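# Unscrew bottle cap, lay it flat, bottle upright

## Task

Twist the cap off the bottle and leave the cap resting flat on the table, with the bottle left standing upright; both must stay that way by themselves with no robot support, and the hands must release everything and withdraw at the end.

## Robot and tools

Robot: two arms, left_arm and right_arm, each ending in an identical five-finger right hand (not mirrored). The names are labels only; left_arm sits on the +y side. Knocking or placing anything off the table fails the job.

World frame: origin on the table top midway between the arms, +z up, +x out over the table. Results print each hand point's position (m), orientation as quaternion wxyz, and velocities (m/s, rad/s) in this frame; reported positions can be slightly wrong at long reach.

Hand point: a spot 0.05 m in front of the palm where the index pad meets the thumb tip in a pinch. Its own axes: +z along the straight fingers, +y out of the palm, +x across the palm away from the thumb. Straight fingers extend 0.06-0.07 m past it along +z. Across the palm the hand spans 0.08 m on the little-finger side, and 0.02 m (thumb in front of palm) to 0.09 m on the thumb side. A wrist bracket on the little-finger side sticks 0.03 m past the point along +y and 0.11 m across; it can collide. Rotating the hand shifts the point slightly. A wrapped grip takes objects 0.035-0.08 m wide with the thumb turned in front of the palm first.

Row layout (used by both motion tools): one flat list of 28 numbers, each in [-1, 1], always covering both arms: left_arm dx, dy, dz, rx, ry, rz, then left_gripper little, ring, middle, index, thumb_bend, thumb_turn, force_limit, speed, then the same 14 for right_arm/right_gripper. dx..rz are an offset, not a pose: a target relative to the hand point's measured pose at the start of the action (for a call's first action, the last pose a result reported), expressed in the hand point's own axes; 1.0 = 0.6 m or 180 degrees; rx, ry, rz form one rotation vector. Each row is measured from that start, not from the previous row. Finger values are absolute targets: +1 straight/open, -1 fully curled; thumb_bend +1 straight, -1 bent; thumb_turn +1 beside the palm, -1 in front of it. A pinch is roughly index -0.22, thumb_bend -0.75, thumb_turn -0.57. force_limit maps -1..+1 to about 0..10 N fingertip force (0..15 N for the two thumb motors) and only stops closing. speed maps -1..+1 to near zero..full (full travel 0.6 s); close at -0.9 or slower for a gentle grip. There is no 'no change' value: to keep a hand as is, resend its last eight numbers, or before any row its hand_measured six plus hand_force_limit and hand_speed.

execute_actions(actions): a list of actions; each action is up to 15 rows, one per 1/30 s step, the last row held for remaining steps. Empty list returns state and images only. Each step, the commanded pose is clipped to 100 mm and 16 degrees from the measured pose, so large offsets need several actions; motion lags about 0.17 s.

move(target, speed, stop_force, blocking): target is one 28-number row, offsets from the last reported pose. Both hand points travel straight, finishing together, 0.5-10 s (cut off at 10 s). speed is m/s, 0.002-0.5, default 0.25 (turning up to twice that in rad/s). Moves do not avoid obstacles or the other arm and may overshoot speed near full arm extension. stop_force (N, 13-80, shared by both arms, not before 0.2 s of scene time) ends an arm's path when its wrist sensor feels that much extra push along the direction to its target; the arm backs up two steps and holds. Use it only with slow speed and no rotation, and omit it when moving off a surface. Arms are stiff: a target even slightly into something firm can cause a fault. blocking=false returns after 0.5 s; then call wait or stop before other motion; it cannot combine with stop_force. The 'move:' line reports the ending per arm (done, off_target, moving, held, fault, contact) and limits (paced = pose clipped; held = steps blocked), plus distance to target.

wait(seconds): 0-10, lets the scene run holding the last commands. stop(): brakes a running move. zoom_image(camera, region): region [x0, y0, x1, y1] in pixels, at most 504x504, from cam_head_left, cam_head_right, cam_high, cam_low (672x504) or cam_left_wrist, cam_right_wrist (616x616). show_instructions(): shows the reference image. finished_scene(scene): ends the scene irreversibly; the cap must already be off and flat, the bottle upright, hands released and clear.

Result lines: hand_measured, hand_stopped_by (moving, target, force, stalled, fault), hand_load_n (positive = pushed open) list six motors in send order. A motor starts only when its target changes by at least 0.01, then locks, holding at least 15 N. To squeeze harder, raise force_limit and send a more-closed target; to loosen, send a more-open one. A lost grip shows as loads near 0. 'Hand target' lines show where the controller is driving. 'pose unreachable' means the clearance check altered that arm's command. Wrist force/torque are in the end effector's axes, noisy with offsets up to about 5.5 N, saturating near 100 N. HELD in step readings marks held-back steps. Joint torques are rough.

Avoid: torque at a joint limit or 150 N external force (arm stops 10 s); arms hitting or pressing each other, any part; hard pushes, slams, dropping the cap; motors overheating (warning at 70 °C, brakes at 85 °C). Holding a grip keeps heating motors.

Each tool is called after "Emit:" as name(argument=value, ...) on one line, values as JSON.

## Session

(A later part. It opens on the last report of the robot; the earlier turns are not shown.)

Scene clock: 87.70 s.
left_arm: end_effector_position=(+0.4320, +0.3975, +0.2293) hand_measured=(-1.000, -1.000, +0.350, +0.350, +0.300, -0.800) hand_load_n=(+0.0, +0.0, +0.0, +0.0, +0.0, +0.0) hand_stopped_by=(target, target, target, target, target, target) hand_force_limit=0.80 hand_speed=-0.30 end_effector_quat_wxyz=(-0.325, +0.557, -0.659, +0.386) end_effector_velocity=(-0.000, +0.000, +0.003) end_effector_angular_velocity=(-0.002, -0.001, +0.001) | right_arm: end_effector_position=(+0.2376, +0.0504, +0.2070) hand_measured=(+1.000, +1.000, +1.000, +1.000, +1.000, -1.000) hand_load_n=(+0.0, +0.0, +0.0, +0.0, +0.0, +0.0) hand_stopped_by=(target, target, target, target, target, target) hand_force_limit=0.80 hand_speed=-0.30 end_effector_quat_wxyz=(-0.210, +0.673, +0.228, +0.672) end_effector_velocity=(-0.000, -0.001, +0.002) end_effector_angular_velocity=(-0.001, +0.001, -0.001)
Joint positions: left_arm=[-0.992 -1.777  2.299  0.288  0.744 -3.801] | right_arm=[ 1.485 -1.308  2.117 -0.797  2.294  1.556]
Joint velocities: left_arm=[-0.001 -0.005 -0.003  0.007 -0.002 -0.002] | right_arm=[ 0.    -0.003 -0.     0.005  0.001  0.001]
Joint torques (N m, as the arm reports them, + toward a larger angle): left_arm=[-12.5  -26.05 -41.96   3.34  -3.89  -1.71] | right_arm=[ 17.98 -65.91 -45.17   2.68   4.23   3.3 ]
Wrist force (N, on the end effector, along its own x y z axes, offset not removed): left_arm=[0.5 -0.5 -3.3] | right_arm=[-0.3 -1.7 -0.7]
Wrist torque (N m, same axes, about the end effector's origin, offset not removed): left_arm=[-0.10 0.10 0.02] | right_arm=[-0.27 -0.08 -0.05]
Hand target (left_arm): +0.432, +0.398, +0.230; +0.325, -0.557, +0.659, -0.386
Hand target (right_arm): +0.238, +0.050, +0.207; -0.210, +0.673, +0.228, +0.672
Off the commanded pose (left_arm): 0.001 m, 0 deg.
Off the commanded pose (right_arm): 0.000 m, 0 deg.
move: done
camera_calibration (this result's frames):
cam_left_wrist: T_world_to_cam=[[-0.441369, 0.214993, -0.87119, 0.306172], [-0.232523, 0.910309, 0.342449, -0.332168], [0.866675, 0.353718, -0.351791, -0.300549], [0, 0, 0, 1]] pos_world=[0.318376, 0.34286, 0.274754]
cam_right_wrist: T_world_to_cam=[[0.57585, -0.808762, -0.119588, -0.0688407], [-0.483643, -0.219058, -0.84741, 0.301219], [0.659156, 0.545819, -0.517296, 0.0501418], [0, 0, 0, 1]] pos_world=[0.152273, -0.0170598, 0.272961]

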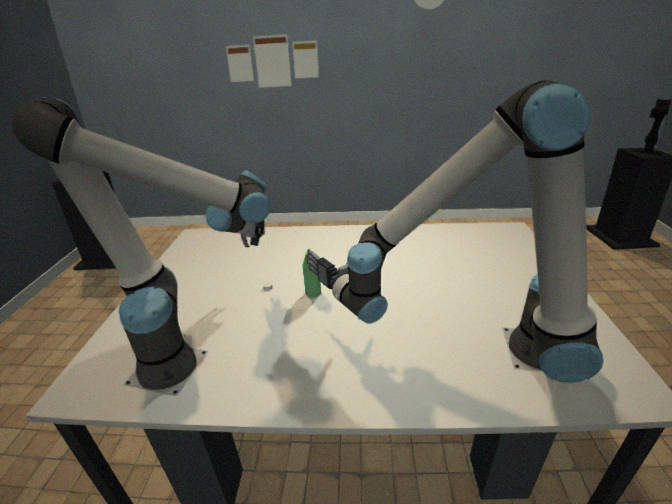

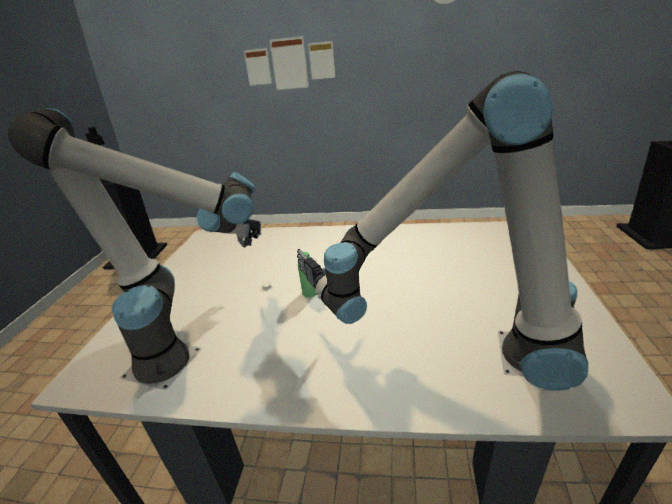

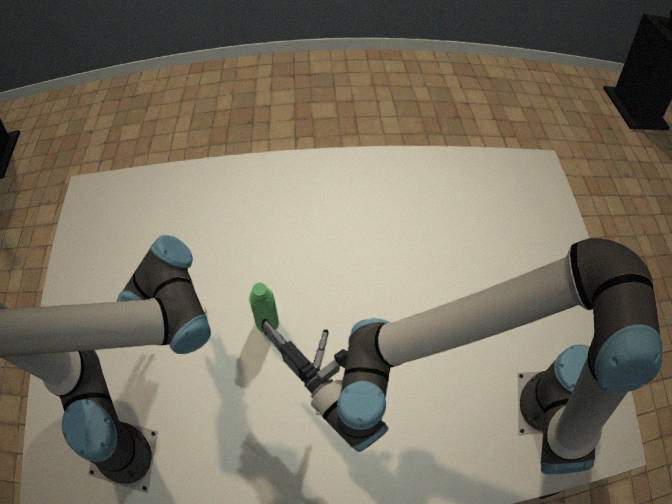

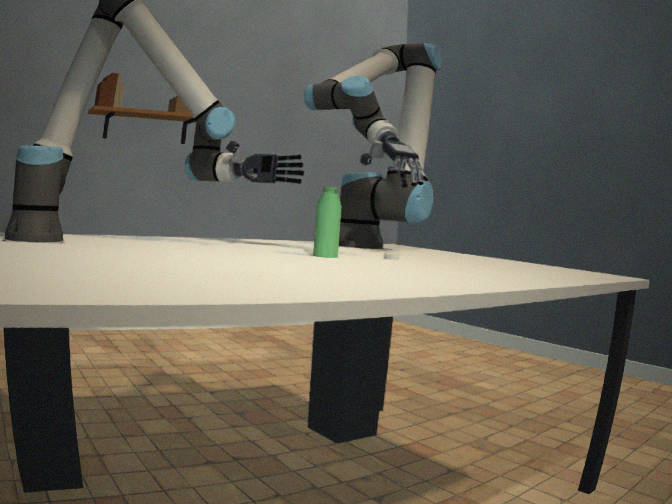

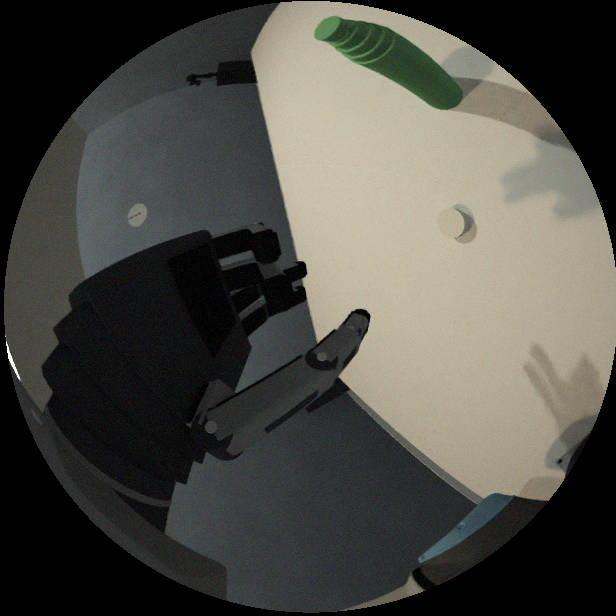

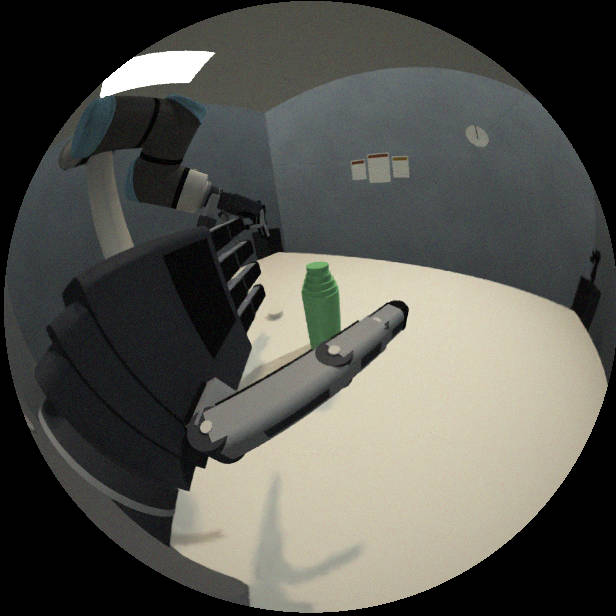

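Emit:
finished_scene(scene=2)

The scene is finished: the task was done.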